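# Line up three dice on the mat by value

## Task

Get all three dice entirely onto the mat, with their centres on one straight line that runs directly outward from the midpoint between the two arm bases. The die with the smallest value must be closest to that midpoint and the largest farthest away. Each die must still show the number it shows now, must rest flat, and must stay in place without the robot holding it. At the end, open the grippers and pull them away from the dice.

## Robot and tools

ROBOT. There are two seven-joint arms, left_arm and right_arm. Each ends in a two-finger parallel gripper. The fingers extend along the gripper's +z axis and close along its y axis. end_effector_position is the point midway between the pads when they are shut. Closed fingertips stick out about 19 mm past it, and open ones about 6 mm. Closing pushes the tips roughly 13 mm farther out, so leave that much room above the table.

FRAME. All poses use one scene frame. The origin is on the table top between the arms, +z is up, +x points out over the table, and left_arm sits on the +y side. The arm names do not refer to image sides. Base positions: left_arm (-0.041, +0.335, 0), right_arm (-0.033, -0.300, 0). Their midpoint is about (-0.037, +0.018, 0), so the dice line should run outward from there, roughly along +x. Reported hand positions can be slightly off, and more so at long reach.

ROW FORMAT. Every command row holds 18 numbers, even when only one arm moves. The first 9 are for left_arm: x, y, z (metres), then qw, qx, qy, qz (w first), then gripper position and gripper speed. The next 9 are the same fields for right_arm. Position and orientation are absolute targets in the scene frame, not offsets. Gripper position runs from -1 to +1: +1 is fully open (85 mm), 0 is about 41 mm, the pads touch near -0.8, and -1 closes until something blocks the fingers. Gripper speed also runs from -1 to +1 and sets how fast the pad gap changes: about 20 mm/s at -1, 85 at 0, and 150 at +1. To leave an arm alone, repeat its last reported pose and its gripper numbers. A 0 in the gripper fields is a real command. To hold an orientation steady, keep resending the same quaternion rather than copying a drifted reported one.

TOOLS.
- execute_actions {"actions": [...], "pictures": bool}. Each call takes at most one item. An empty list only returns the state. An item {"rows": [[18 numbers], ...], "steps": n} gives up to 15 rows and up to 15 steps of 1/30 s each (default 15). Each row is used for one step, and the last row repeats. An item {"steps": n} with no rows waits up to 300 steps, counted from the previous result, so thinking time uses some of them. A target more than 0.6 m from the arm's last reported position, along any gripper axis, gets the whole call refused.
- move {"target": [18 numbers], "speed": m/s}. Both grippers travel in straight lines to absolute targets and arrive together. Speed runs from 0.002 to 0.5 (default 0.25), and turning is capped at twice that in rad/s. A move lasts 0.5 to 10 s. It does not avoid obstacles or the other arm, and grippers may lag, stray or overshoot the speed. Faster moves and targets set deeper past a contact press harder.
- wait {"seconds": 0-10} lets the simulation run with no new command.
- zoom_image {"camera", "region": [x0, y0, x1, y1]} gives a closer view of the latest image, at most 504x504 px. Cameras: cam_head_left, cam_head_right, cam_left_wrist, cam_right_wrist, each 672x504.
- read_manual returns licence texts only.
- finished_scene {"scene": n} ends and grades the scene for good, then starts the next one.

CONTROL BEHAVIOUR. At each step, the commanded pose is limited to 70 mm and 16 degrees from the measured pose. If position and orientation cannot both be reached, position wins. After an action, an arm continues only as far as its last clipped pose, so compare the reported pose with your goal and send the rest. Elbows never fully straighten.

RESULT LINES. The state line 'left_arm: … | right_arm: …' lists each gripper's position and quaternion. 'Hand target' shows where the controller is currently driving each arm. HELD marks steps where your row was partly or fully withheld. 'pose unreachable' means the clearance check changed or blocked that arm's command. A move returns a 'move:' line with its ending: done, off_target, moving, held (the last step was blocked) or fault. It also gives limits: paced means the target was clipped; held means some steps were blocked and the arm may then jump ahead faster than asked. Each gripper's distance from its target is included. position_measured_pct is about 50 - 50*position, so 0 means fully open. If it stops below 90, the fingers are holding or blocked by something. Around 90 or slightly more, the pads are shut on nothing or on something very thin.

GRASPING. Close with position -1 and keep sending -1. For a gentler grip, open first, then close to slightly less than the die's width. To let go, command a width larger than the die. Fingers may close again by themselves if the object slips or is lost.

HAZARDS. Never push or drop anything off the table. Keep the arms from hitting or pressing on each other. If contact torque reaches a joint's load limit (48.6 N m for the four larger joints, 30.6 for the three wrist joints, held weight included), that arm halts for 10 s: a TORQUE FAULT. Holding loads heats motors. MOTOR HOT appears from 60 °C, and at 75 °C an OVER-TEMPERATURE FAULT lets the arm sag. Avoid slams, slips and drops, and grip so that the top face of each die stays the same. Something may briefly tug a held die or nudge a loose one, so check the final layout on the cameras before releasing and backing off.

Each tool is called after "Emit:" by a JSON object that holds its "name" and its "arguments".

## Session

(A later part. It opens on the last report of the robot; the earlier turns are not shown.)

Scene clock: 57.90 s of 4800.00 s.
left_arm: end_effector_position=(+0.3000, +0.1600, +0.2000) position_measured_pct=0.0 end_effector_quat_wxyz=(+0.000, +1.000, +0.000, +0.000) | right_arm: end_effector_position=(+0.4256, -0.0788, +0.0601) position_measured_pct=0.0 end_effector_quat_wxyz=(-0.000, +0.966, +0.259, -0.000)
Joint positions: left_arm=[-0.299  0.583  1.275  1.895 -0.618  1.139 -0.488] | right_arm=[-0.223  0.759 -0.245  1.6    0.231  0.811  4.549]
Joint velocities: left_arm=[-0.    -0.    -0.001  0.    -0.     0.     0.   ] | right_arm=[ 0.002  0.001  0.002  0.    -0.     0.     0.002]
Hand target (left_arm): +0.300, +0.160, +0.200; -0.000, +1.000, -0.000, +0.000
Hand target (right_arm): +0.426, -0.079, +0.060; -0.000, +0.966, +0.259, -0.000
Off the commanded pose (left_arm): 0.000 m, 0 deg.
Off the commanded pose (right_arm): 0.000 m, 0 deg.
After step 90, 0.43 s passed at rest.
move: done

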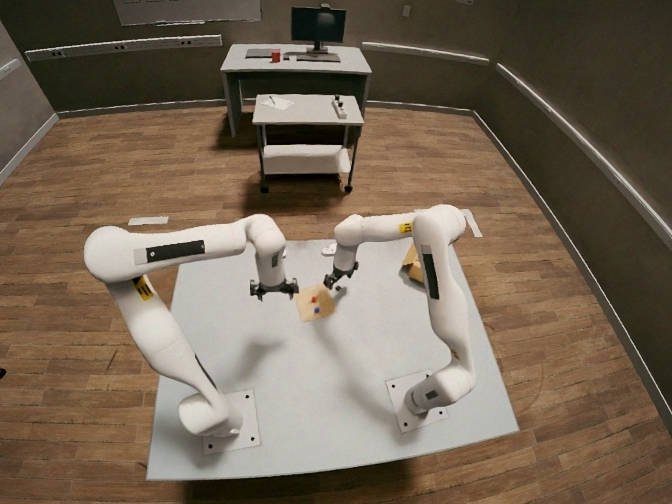

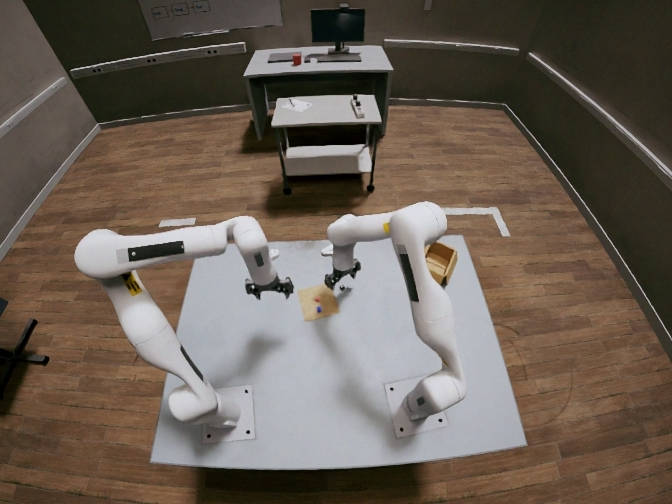

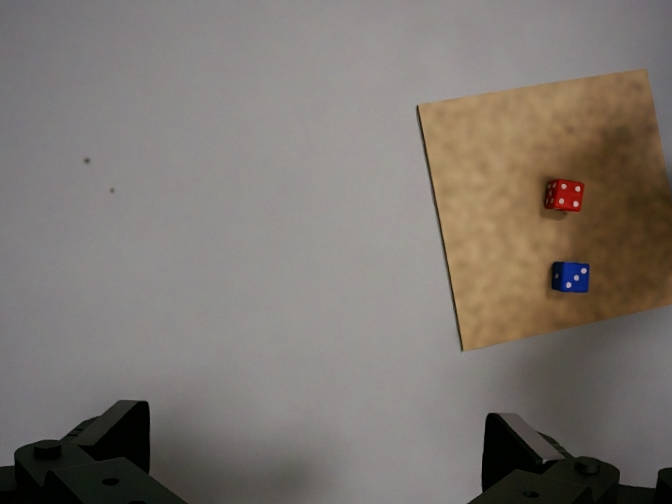

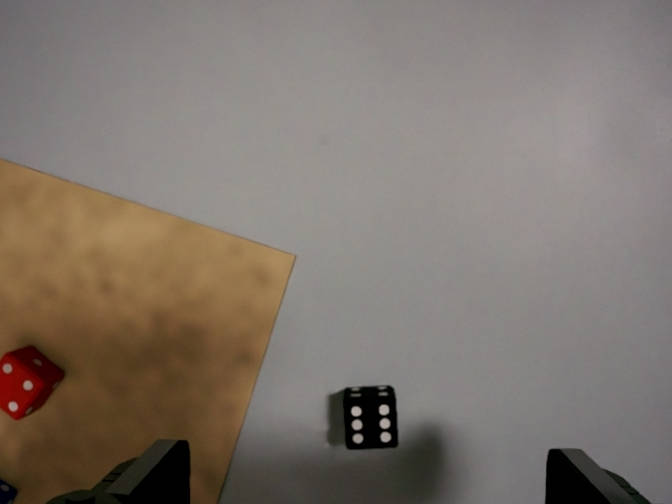

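Emit:
{"name": "move", "arguments": {"target": [0.30,0.16,0.20,0,1,0,0,1,0, 0.426,-0.079,0.022,0,0.966,0.259,0,0.3,0], "speed": 0.06}}

Scene clock: 61.00 s of 4800.00 s.
left_arm: end_effector_position=(+0.3000, +0.1600, +0.2000) position_measured_pct=0.0 end_effector_quat_wxyz=(+0.000, +1.000, +0.000, +0.000) | right_arm: end_effector_position=(+0.4259, -0.0791, +0.0222) position_measured_pct=34.9 end_effector_quat_wxyz=(+0.000, +0.966, +0.259, +0.000)
Joint positions: left_arm=[-0.299  0.583  1.275  1.895 -0.618  1.139 -0.488] | right_arm=[-0.233  0.824 -0.227  1.619  0.252  0.727  4.533]
Joint velocities: left_arm=[ 0.001  0.    -0.    -0.    -0.     0.001  0.   ] | right_arm=[ 0.     0.002 -0.    -0.001  0.001  0.    -0.001]
Hand target (left_arm): +0.300, +0.160, +0.200; -0.000, +1.000, +0.000, -0.000
Hand target (right_arm): +0.426, -0.079, +0.022; +0.000, +0.966, +0.259, +0.000
Off the commanded pose (left_arm): 0.000 m, 0 deg.
Off the commanded pose (right_arm): 0.000 m, 0 deg.
move: done

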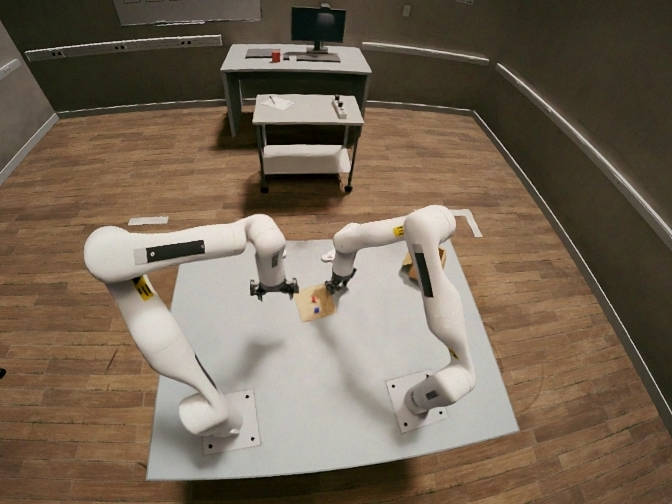

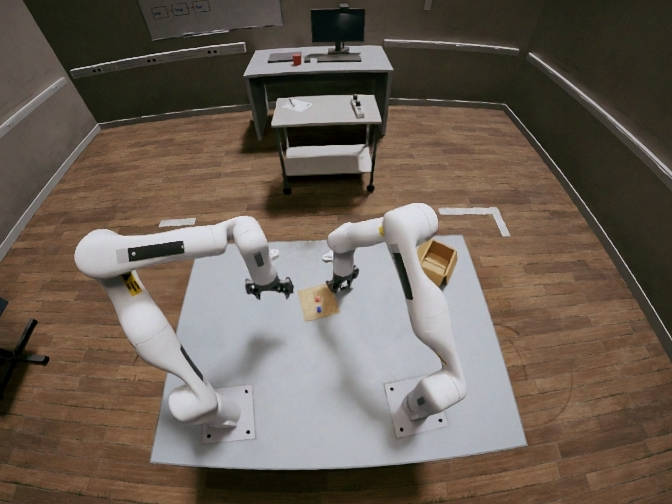

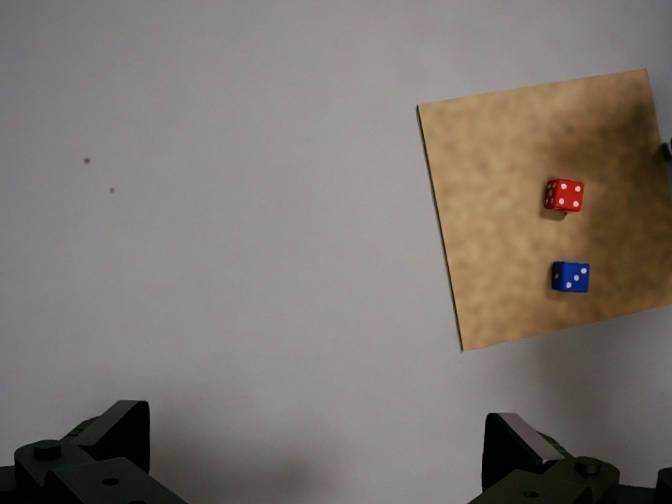

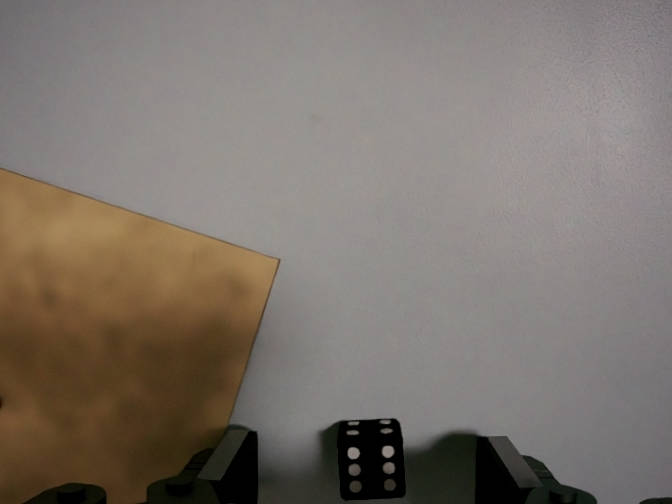

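Emit:
{"name": "move", "arguments": {"target": [0.30,0.16,0.20,0,1,0,0,1,0, 0.429,-0.077,0.022,0,0.966,0.259,0,0.3,0], "speed": 0.03}}

Emit:
{"name": "move", "arguments": {"target": [0.30,0.16,0.20,0,1,0,0,1,0, 0.429,-0.077,0.022,0,0.966,0.259,0,-1,0], "speed": 0.03}}

Emit:
{"name": "move", "arguments": {"target": [0.30,0.16,0.20,0,1,0,0,1,0, 0.429,-0.077,0.07,0,0.966,0.259,0,-1,0], "speed": 0.08}}

Emit:
{"name": "move", "arguments": {"target": [0.30,0.16,0.20,0,1,0,0,1,0, 0.421,0.0205,0.07,0,1,0,0,-1,0], "speed": 0.1}}

Scene clock: 67.57 s of 4800.00 s.
left_arm: end_effector_position=(+0.3000, +0.1600, +0.2000) position_measured_pct=0.0 end_effector_quat_wxyz=(+0.000, +1.000, +0.000, +0.000) | right_arm: end_effector_position=(+0.4290, -0.0770, +0.0220) position_measured_pct=34.9 end_effector_quat_wxyz=(+0.000, +0.966, +0.259, +0.000)
Joint positions: left_arm=[-0.299  0.583  1.275  1.895 -0.618  1.139 -0.488] | right_arm=[-0.235  0.83  -0.227  1.605  0.251  0.735  4.534]
Joint velocities: left_arm=[-0.001  0.001 -0.    -0.     0.001 -0.    -0.001] | right_arm=[-0.001  0.     0.     0.    -0.    -0.     0.001]
Hand target (left_arm): +0.300, +0.160, +0.200; -0.000, +1.000, +0.000, -0.000
Hand target (right_arm): +0.429, -0.077, +0.022; +0.000, +0.966, +0.259, +0.000
Off the commanded pose (left_arm): 0.000 m, 0 deg.
Off the commanded pose (right_arm): 0.000 m, 0 deg.
After step 90, 2.87 s passed at rest.
move: done

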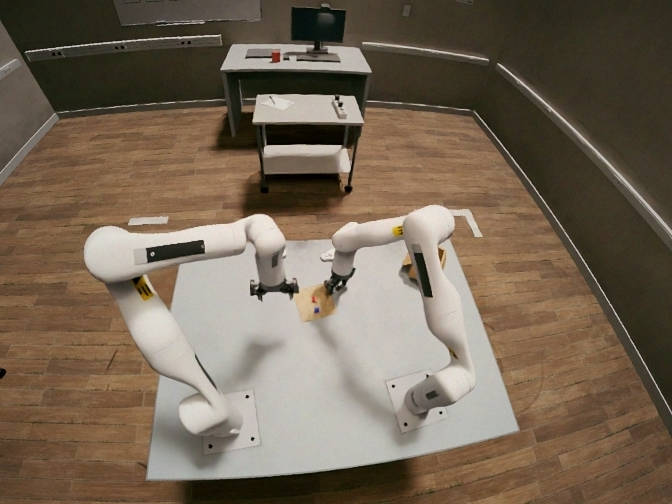

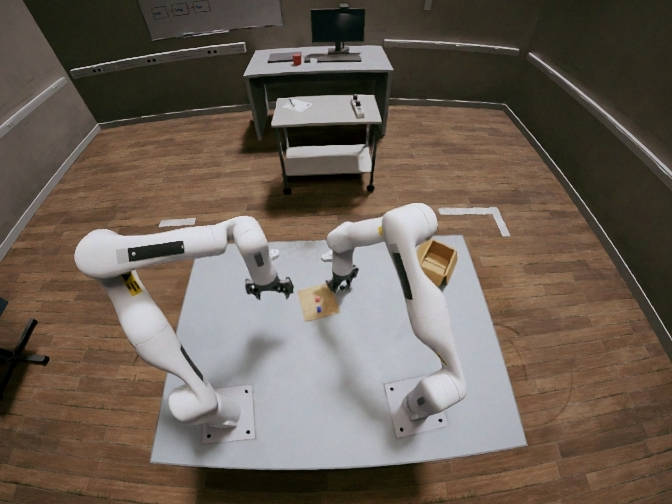

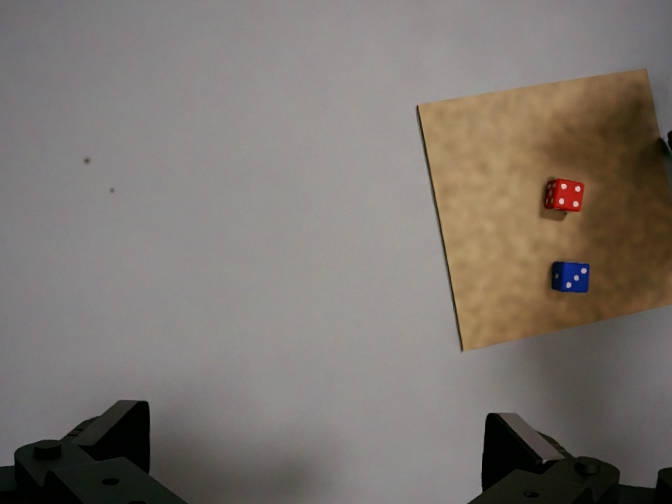

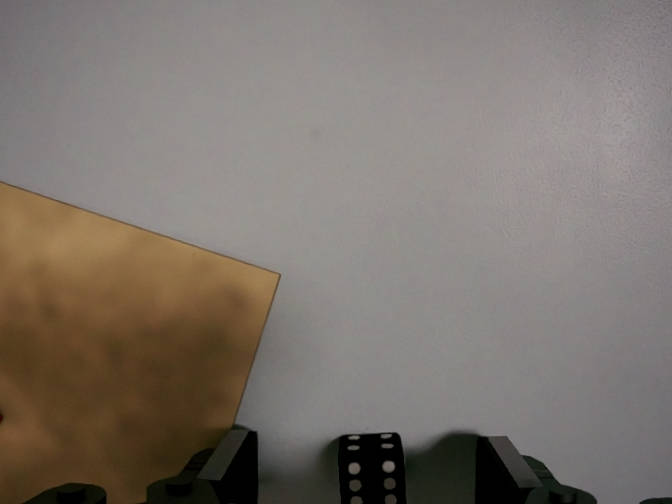

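Scene clock: 68.40 s of 4800.00 s.
left_arm: end_effector_position=(+0.3000, +0.1600, +0.2000) position_measured_pct=0.0 end_effector_quat_wxyz=(+0.000, +1.000, +0.000, +0.000) | right_arm: end_effector_position=(+0.4291, -0.0770, +0.0224) position_measured_pct=80.6 end_effector_quat_wxyz=(-0.000, +0.966, +0.259, +0.000)
Joint positions: left_arm=[-0.299  0.583  1.275  1.895 -0.618  1.139 -0.488] | right_arm=[-0.235  0.83  -0.228  1.605  0.251  0.735  4.534]
Joint velocities: left_arm=[ 0.001 -0.001 -0.002 -0.001  0.     0.001 -0.   ] | right_arm=[-0.001  0.001 -0.    -0.    -0.001 -0.     0.003]
Hand target (left_arm): +0.300, +0.160, +0.200; -0.000, +1.000, +0.000, -0.000
Hand target (right_arm): +0.429, -0.077, +0.022; +0.000, +0.966, +0.259, -0.000
Off the commanded pose (left_arm): 0.000 m, 0 deg.
Off the commanded pose (right_arm): 0.000 m, 0 deg.
move: done

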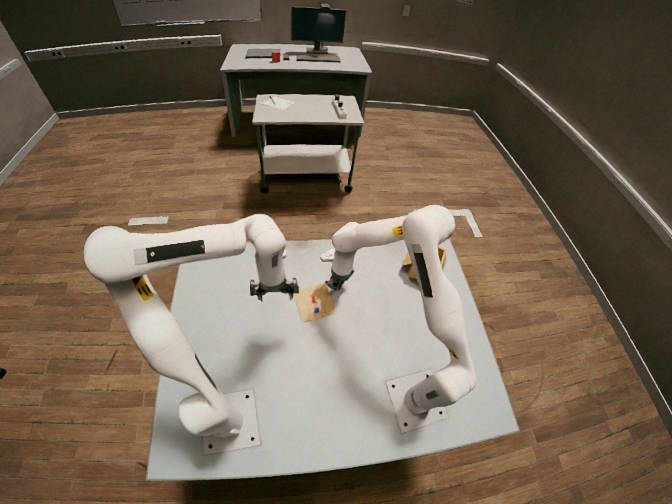

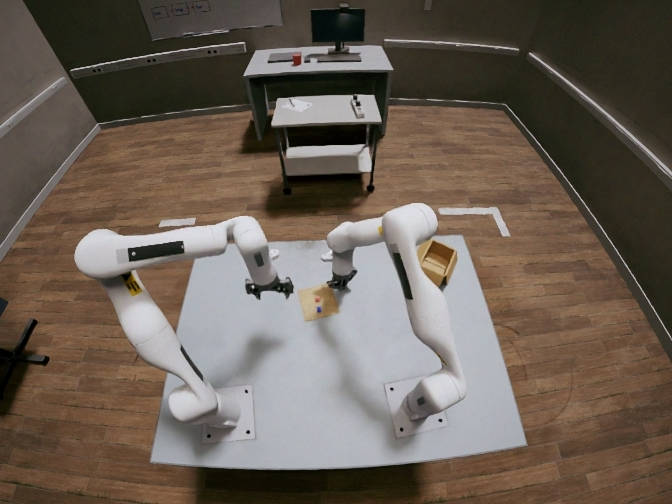

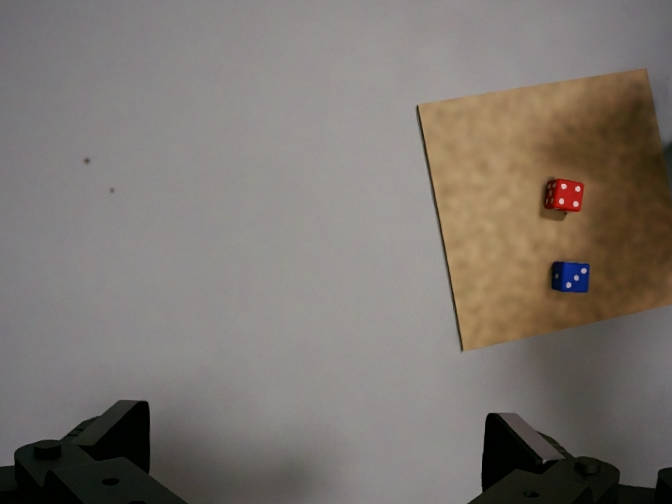

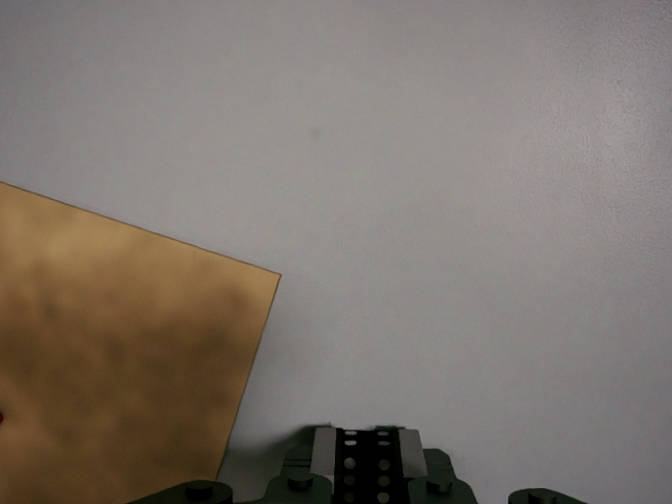

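Scene clock: 69.27 s of 4800.00 s.
left_arm: end_effector_position=(+0.3000, +0.1600, +0.2000) position_measured_pct=0.0 end_effector_quat_wxyz=(+0.000, +1.000, +0.000, +0.000) | right_arm: end_effector_position=(+0.4291, -0.0769, +0.0698) position_measured_pct=80.6 end_effector_quat_wxyz=(-0.000, +0.966, +0.259, -0.000)
Joint positions: left_arm=[-0.299  0.583  1.275  1.895 -0.618  1.139 -0.488] | right_arm=[-0.223  0.751 -0.248  1.577  0.226  0.842  4.554]
Joint velocities: left_arm=[ 0.001 -0.     0.    -0.     0.    -0.002 -0.   ] | right_arm=[ 0.003 -0.004  0.001  0.001 -0.     0.     0.001]
Hand target (left_arm): +0.300, +0.160, +0.200; -0.000, +1.000, +0.000, -0.000
Hand target (right_arm): +0.429, -0.077, +0.070; -0.000, +0.966, +0.259, -0.000
Off the commanded pose (left_arm): 0.000 m, 0 deg.
Off the commanded pose (right_arm): 0.000 m, 0 deg.
move: done

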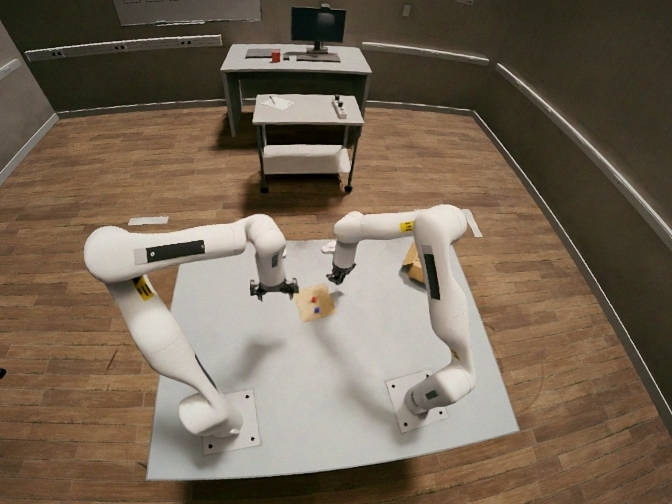

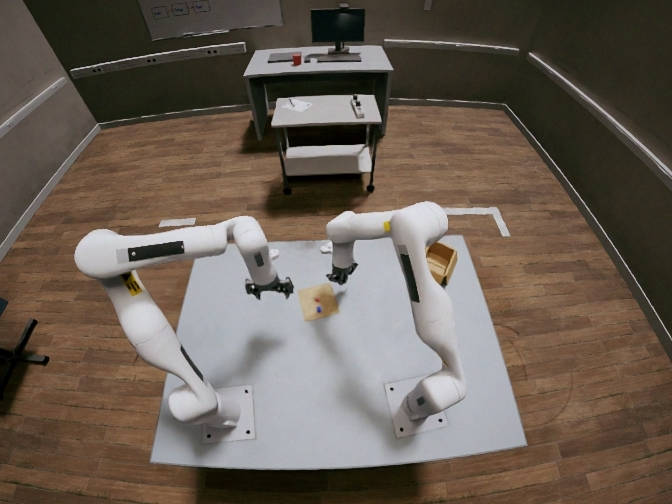

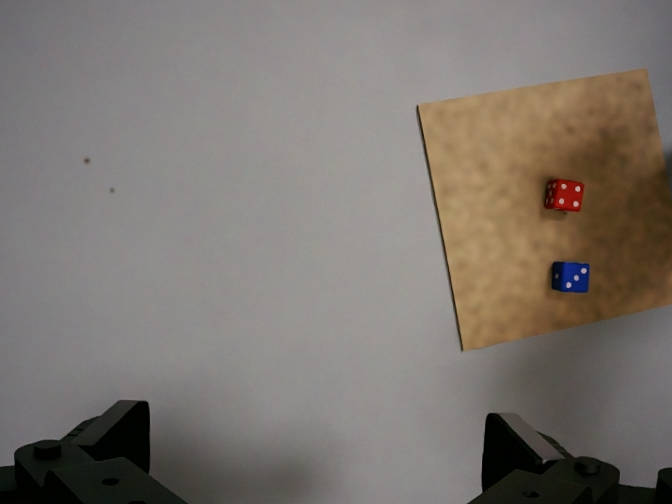

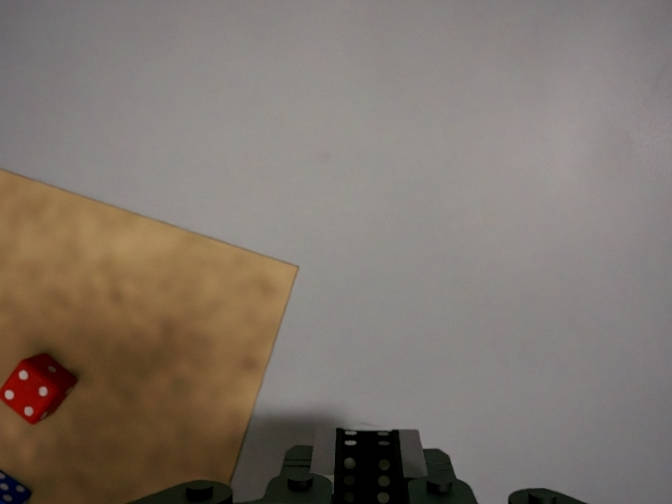

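Scene clock: 72.13 s of 4800.00 s.
left_arm: end_effector_position=(+0.3000, +0.1600, +0.2000) position_measured_pct=0.0 end_effector_quat_wxyz=(+0.000, +1.000, +0.000, +0.000) | right_arm: end_effector_position=(+0.4219, +0.0201, +0.0700) position_measured_pct=80.6 end_effector_quat_wxyz=(+0.000, +1.000, -0.000, +0.001)
Joint positions: left_arm=[-0.299  0.583  1.275  1.895 -0.618  1.139 -0.488] | right_arm=[-0.477  0.818 -0.101  1.407  0.095  0.921  3.983]
Joint velocities: left_arm=[ 0.     0.001 -0.001  0.001  0.     0.    -0.   ] | right_arm=[-0.004  0.    -0.002  0.001  0.     0.001 -0.001]
Hand target (left_arm): +0.300, +0.160, +0.200; -0.000, +1.000, -0.000, +0.000
Hand target (right_arm): +0.422, +0.020, +0.070; +0.000, +1.000, -0.000, +0.001
Off the commanded pose (left_arm): 0.000 m, 0 deg.
Off the commanded pose (right_arm): 0.001 m, 0 deg.
move: done

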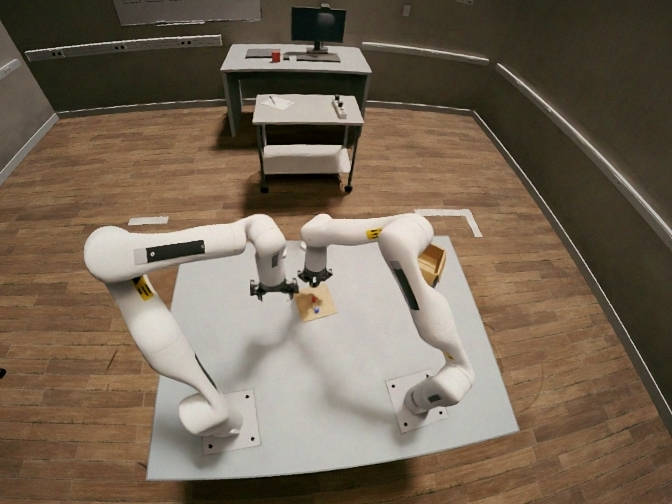

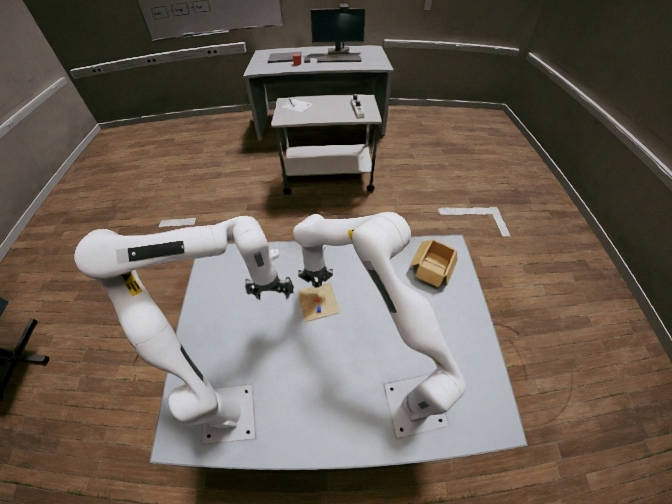

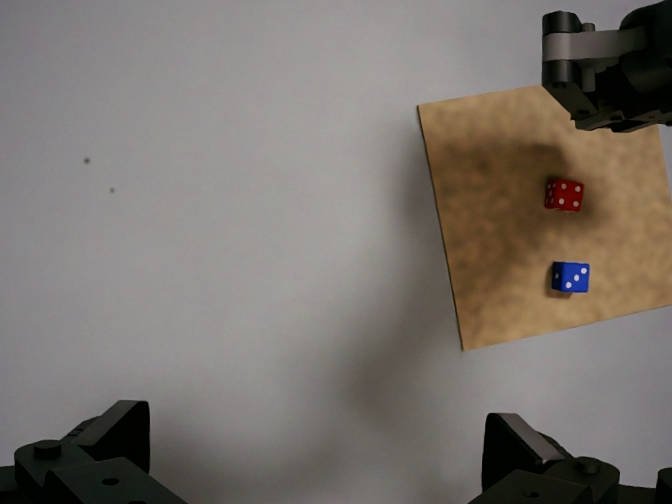

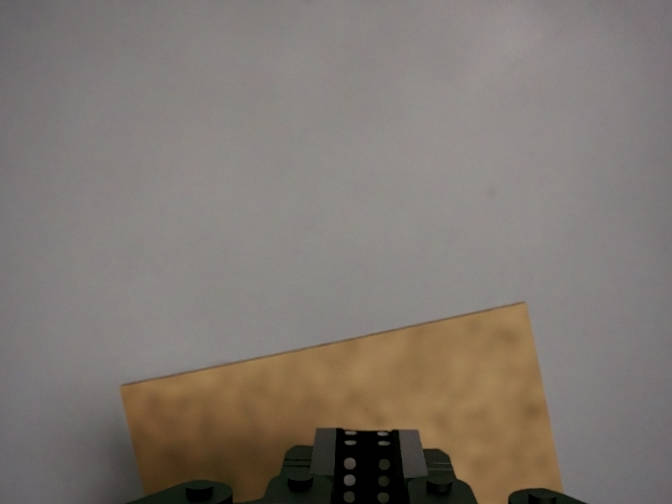

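Emit:
{"name": "move", "arguments": {"target": [0.30,0.16,0.20,0,1,0,0,1,0, 0.421,0.0205,0.024,0,1,0,0,-1,0], "speed": 0.06}}

Emit:
{"name": "move", "arguments": {"target": [0.30,0.16,0.20,0,1,0,0,1,0, 0.421,0.0205,0.024,0,1,0,0,0.3,0], "speed": 0.06}}

Emit:
{"name": "move", "arguments": {"target": [0.30,0.16,0.20,0,1,0,0,1,0, 0.40,0.0205,0.17,0,1,0,0,1,0], "speed": 0.1}}

Scene clock: 75.73 s of 4800.00 s.
left_arm: end_effector_position=(+0.3000, +0.1600, +0.2000) position_measured_pct=0.0 end_effector_quat_wxyz=(+0.000, +1.000, +0.000, +0.000) | right_arm: end_effector_position=(+0.4216, +0.0209, +0.0263) position_measured_pct=80.6 end_effector_quat_wxyz=(-0.001, +1.000, +0.000, +0.001)
Joint positions: left_arm=[-0.299  0.583  1.275  1.895 -0.618  1.139 -0.488] | right_arm=[-0.48   0.885 -0.097  1.435  0.103  0.824  3.976]
Joint velocities: left_arm=[-0.     0.001  0.001  0.001  0.001  0.001 -0.   ] | right_arm=[-0.002  0.001 -0.    -0.    -0.001 -0.     0.001]
Hand target (left_arm): +0.300, +0.160, +0.200; -0.000, +1.000, +0.000, -0.000
Hand target (right_arm): +0.421, +0.020, +0.024; +0.000, +1.000, +0.000, +0.000
Off the commanded pose (left_arm): 0.000 m, 0 deg.
Off the commanded pose (right_arm): 0.002 m, 0 deg.
move: done

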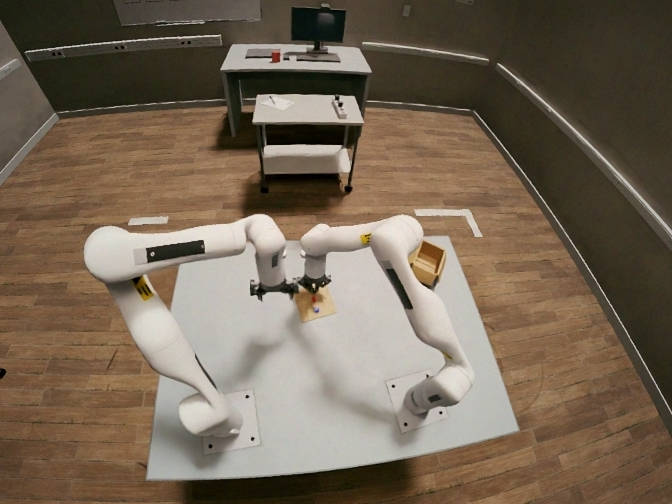

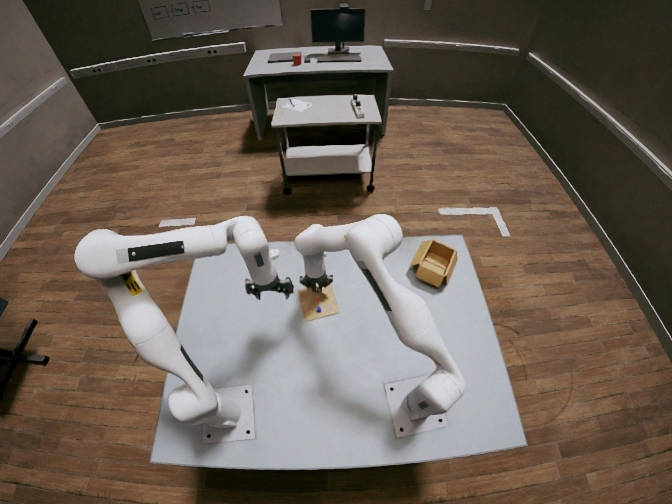

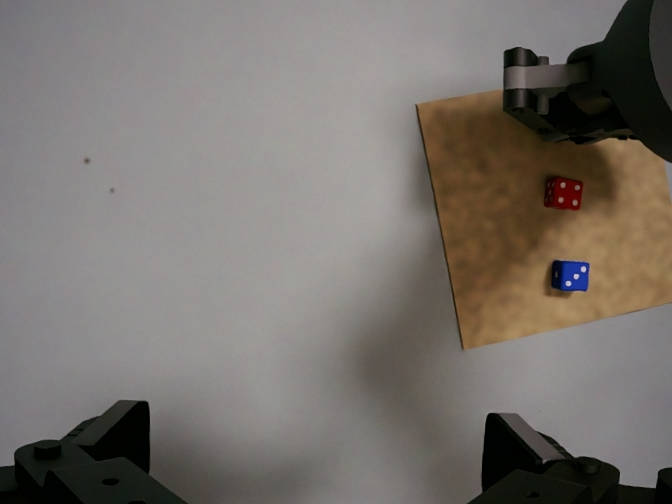

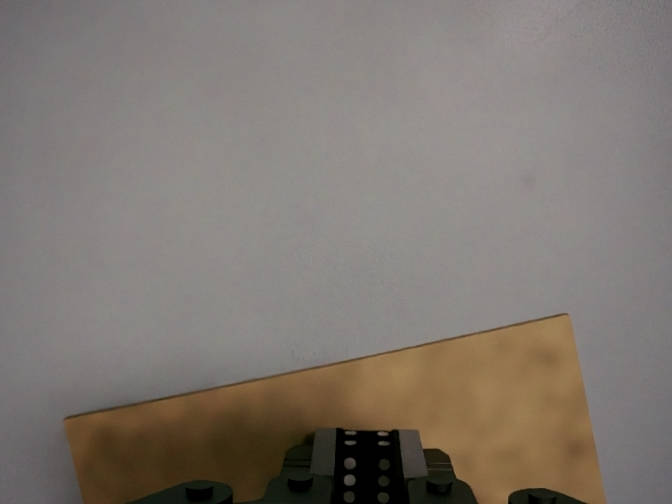

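Scene clock: 76.60 s of 4800.00 s.
left_arm: end_effector_position=(+0.3000, +0.1600, +0.2000) position_measured_pct=0.0 end_effector_quat_wxyz=(+0.000, +1.000, +0.000, +0.000) | right_arm: end_effector_position=(+0.4210, +0.0205, +0.0240) position_measured_pct=34.9 end_effector_quat_wxyz=(-0.000, +1.000, +0.000, +0.000)
Joint positions: left_arm=[-0.299  0.583  1.275  1.895 -0.618  1.139 -0.488] | right_arm=[-0.481  0.889 -0.097  1.434  0.103  0.823  3.976]
Joint velocities: left_arm=[ 0.     0.001 -0.001  0.     0.001  0.001 -0.001] | right_arm=[-0.001  0.001  0.    -0.001 -0.002 -0.     0.   ]
Hand target (left_arm): +0.300, +0.160, +0.200; -0.000, +1.000, +0.000, -0.000
Hand target (right_arm): +0.421, +0.020, +0.024; +0.000, +1.000, +0.000, +0.000
Off the commanded pose (left_arm): 0.000 m, 0 deg.
Off the commanded pose (right_arm): 0.000 m, 0 deg.
move: done

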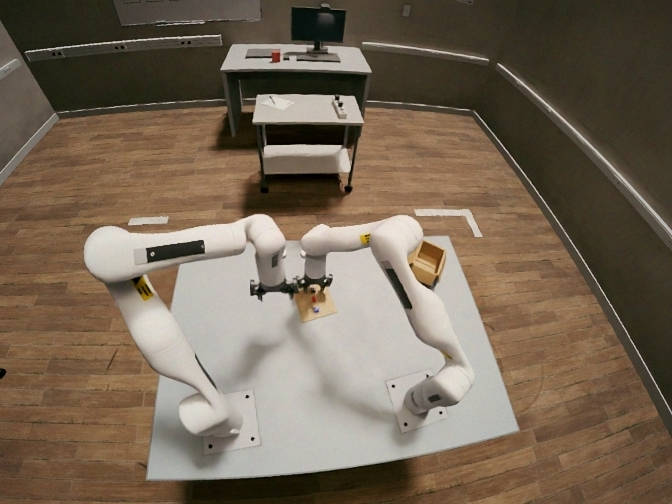

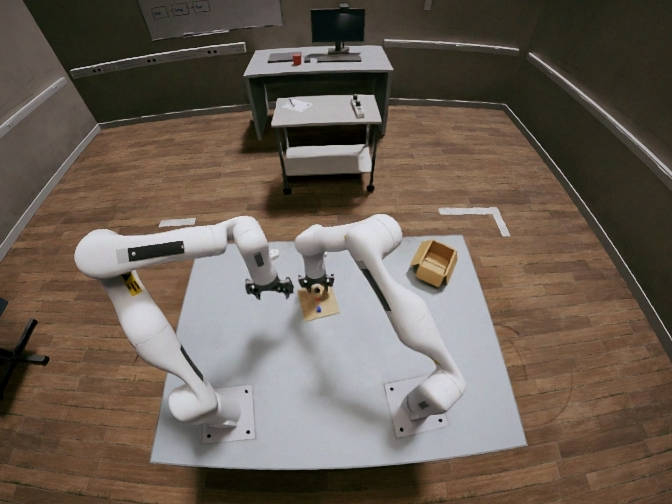

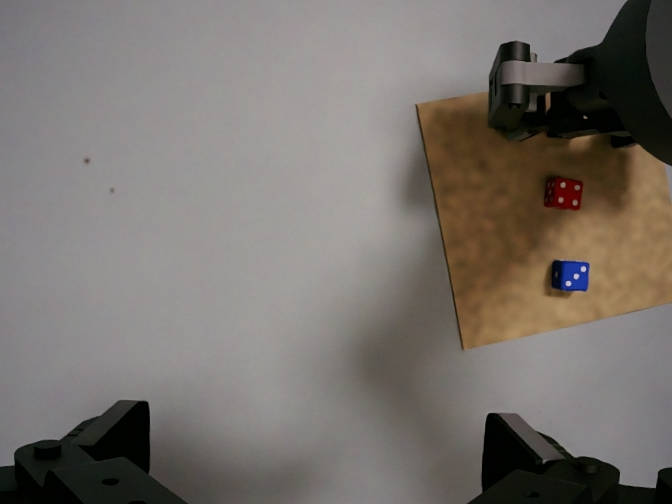

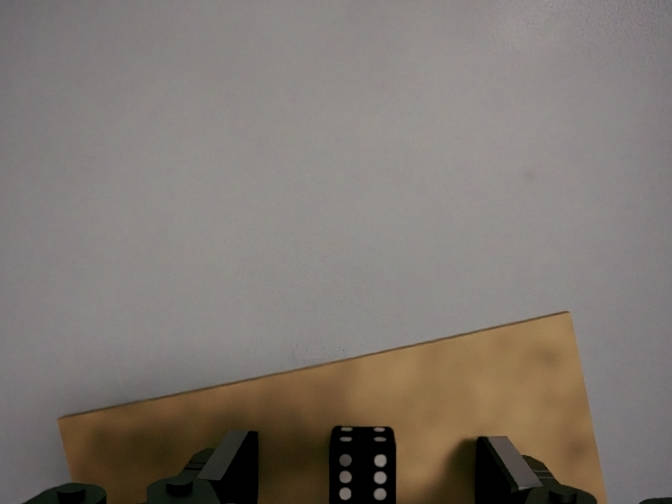

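Scene clock: 78.37 s of 4800.00 s.
left_arm: end_effector_position=(+0.3000, +0.1600, +0.2000) position_measured_pct=0.0 end_effector_quat_wxyz=(+0.000, +1.000, +0.000, +0.000) | right_arm: end_effector_position=(+0.4006, +0.0211, +0.1698) position_measured_pct=0.0 end_effector_quat_wxyz=(-0.000, +1.000, -0.000, -0.000)
Joint positions: left_arm=[-0.299  0.583  1.275  1.895 -0.618  1.139 -0.488] | right_arm=[-0.496  0.658 -0.111  1.364  0.075  1.124  3.971]
Joint velocities: left_arm=[-0.001 -0.    -0.    -0.    -0.001 -0.001 -0.   ] | right_arm=[-0.    -0.002 -0.    -0.002  0.001 -0.    -0.   ]
Hand target (left_arm): +0.300, +0.160, +0.200; -0.000, +1.000, -0.000, +0.000
Hand target (right_arm): +0.401, +0.021, +0.170; -0.000, +1.000, -0.000, -0.000
Off the commanded pose (left_arm): 0.000 m, 0 deg.
Off the commanded pose (right_arm): 0.001 m, 0 deg.
move: done

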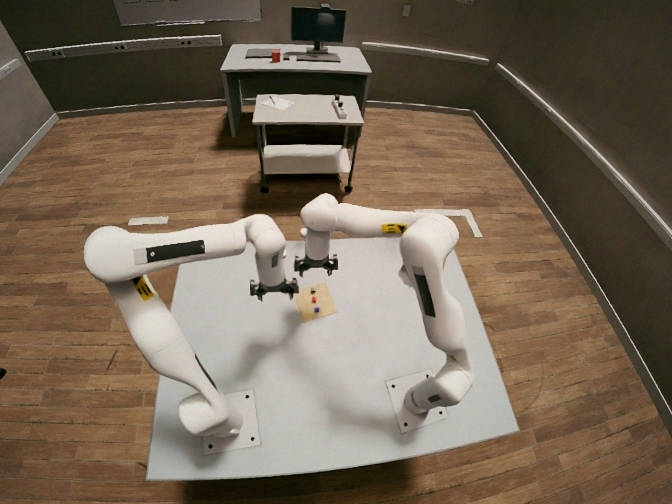

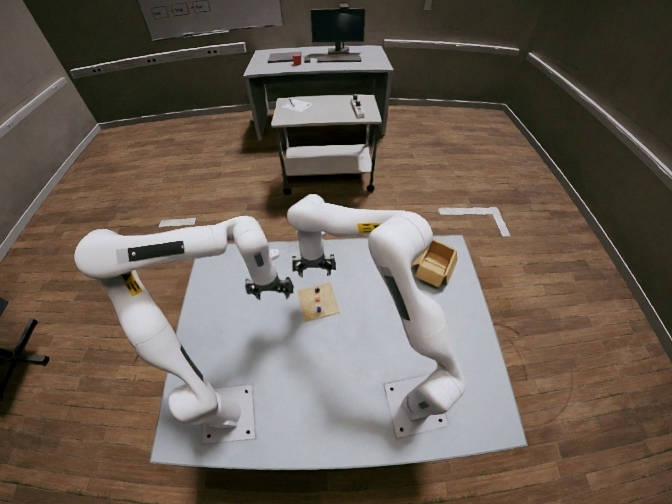

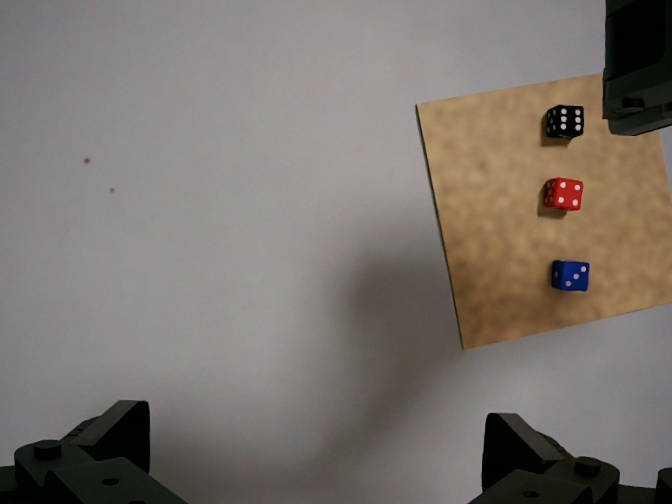

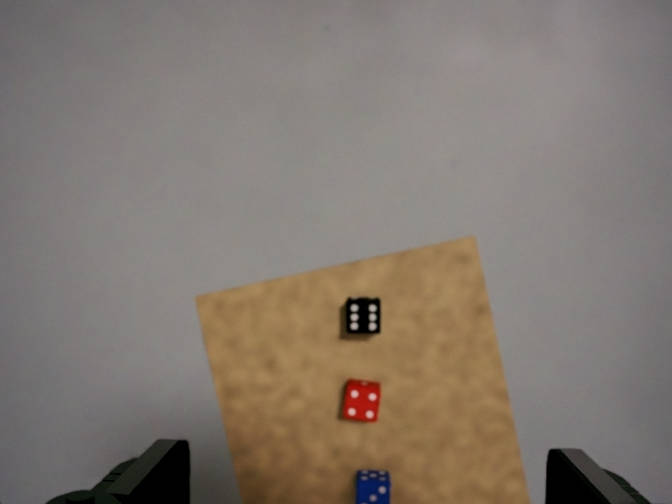

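Emit:
{"name": "move", "arguments": {"target": [0.30,0.16,0.20,0,1,0,0,1,0, 0.342,0.016,0.07,0,1,0,0,0.3,0], "speed": 0.1}}

Emit:
{"name": "move", "arguments": {"target": [0.30,0.16,0.20,0,1,0,0,1,0, 0.342,0.016,0.024,0,1,0,0,0.3,0], "speed": 0.06}}

Scene clock: 85.20 s of 4800.00 s.
left_arm: end_effector_position=(+0.3000, +0.1600, +0.2000) position_measured_pct=0.0 end_effector_quat_wxyz=(+0.000, +1.000, +0.000, +0.000) | right_arm: end_effector_position=(+0.3417, +0.0156, +0.0704) position_measured_pct=34.9 end_effector_quat_wxyz=(+0.000, +1.000, -0.000, +0.000)
Joint positions: left_arm=[-0.299  0.583  1.275  1.895 -0.618  1.139 -0.488] | right_arm=[-0.558  0.7   -0.107  1.669  0.098  0.777  3.877]
Joint velocities: left_arm=[-0.     0.001  0.001 -0.     0.     0.     0.001] | right_arm=[-0.003  0.002 -0.001  0.002  0.001 -0.     0.   ]
Hand target (left_arm): +0.300, +0.160, +0.200; -0.000, +1.000, -0.000, -0.000
Hand target (right_arm): +0.342, +0.016, +0.070; +0.000, +1.000, +0.000, +0.000
Off the commanded pose (left_arm): 0.000 m, 0 deg.
Off the commanded pose (right_arm): 0.001 m, 0 deg.
After step 90, 2.40 s passed at rest.
move: done

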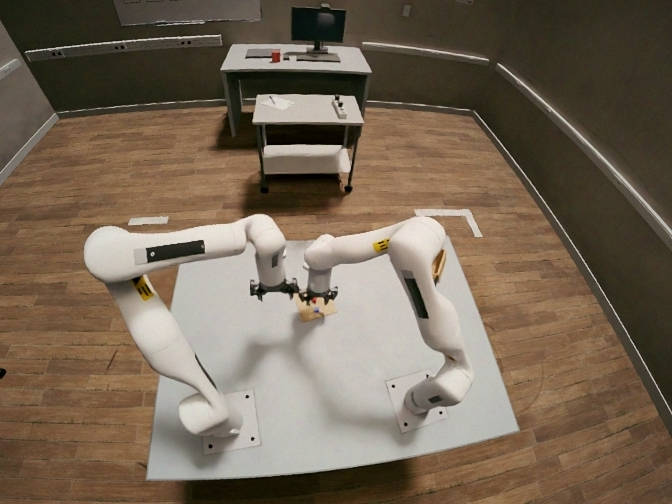

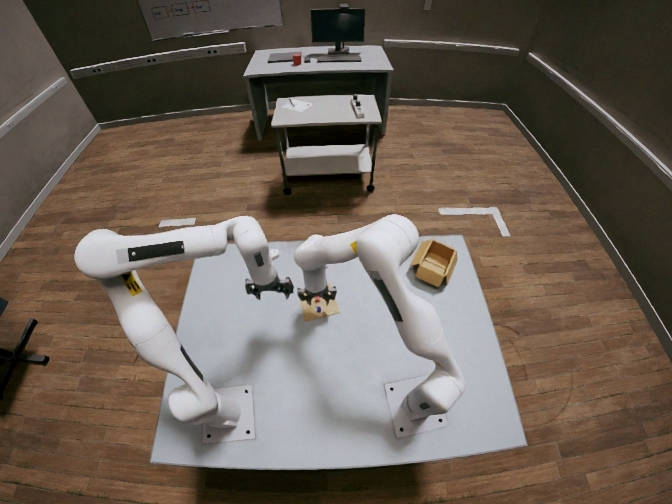

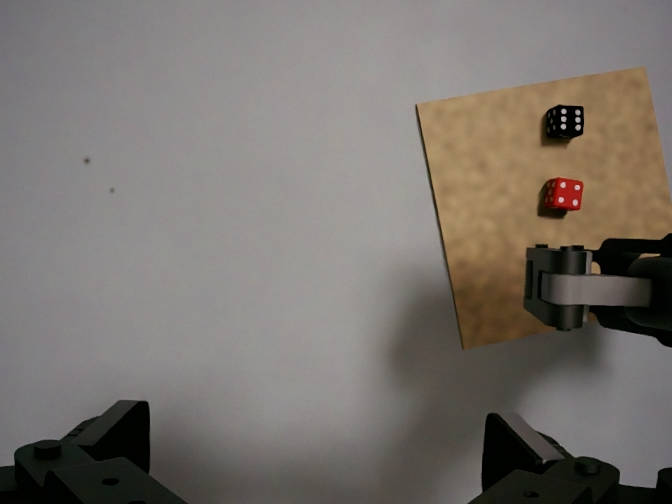

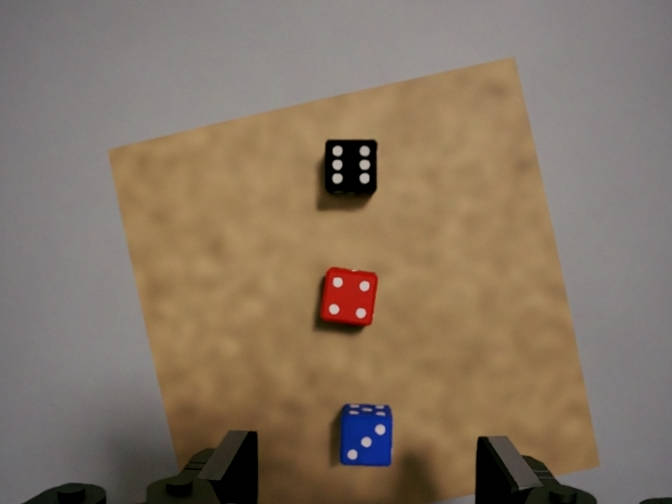

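Scene clock: 86.23 s of 4800.00 s.
left_arm: end_effector_position=(+0.3000, +0.1600, +0.2000) position_measured_pct=0.0 end_effector_quat_wxyz=(+0.000, +1.000, +0.000, +0.000) | right_arm: end_effector_position=(+0.3419, +0.0159, +0.0242) position_measured_pct=34.9 end_effector_quat_wxyz=(-0.000, +1.000, +0.000, +0.000)
Joint positions: left_arm=[-0.299  0.583  1.275  1.895 -0.618  1.139 -0.488] | right_arm=[-0.564  0.783 -0.097  1.694  0.111  0.669  3.867]
Joint velocities: left_arm=[ 0.    -0.     0.002 -0.    -0.     0.001 -0.   ] | right_arm=[-0.001  0.003 -0.001  0.001  0.001  0.    -0.001]
Hand target (left_arm): +0.300, +0.160, +0.200; -0.000, +1.000, -0.000, -0.000
Hand target (right_arm): +0.342, +0.016, +0.024; +0.000, +1.000, +0.000, +0.000
Off the commanded pose (left_arm): 0.000 m, 0 deg.
Off the commanded pose (right_arm): 0.000 m, 0 deg.
move: done

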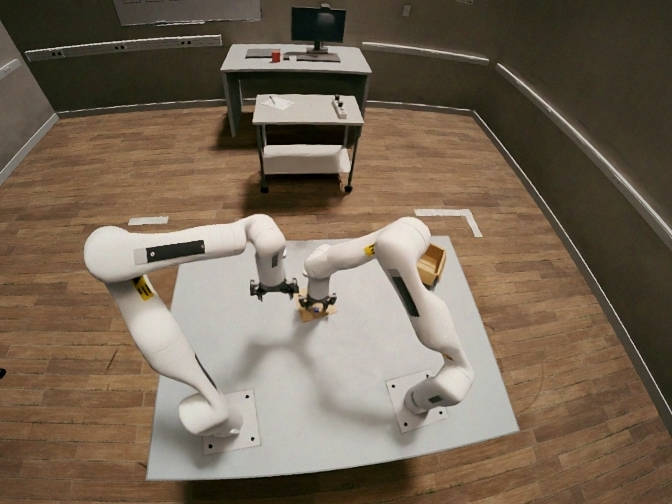

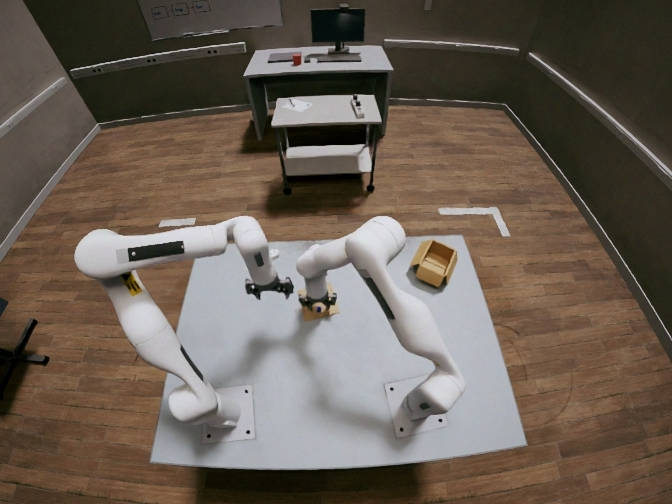

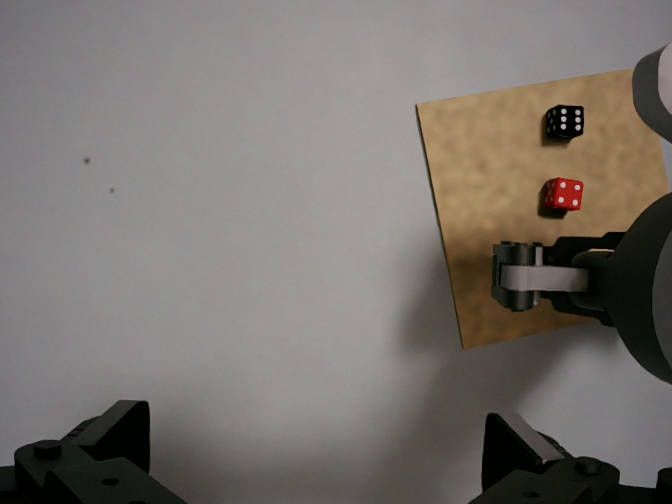

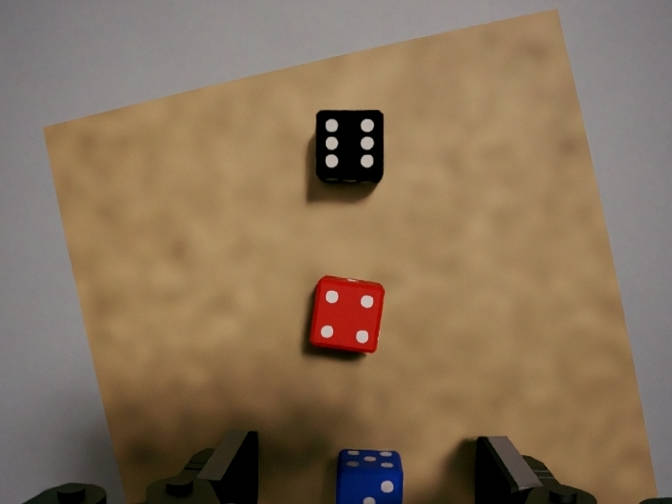

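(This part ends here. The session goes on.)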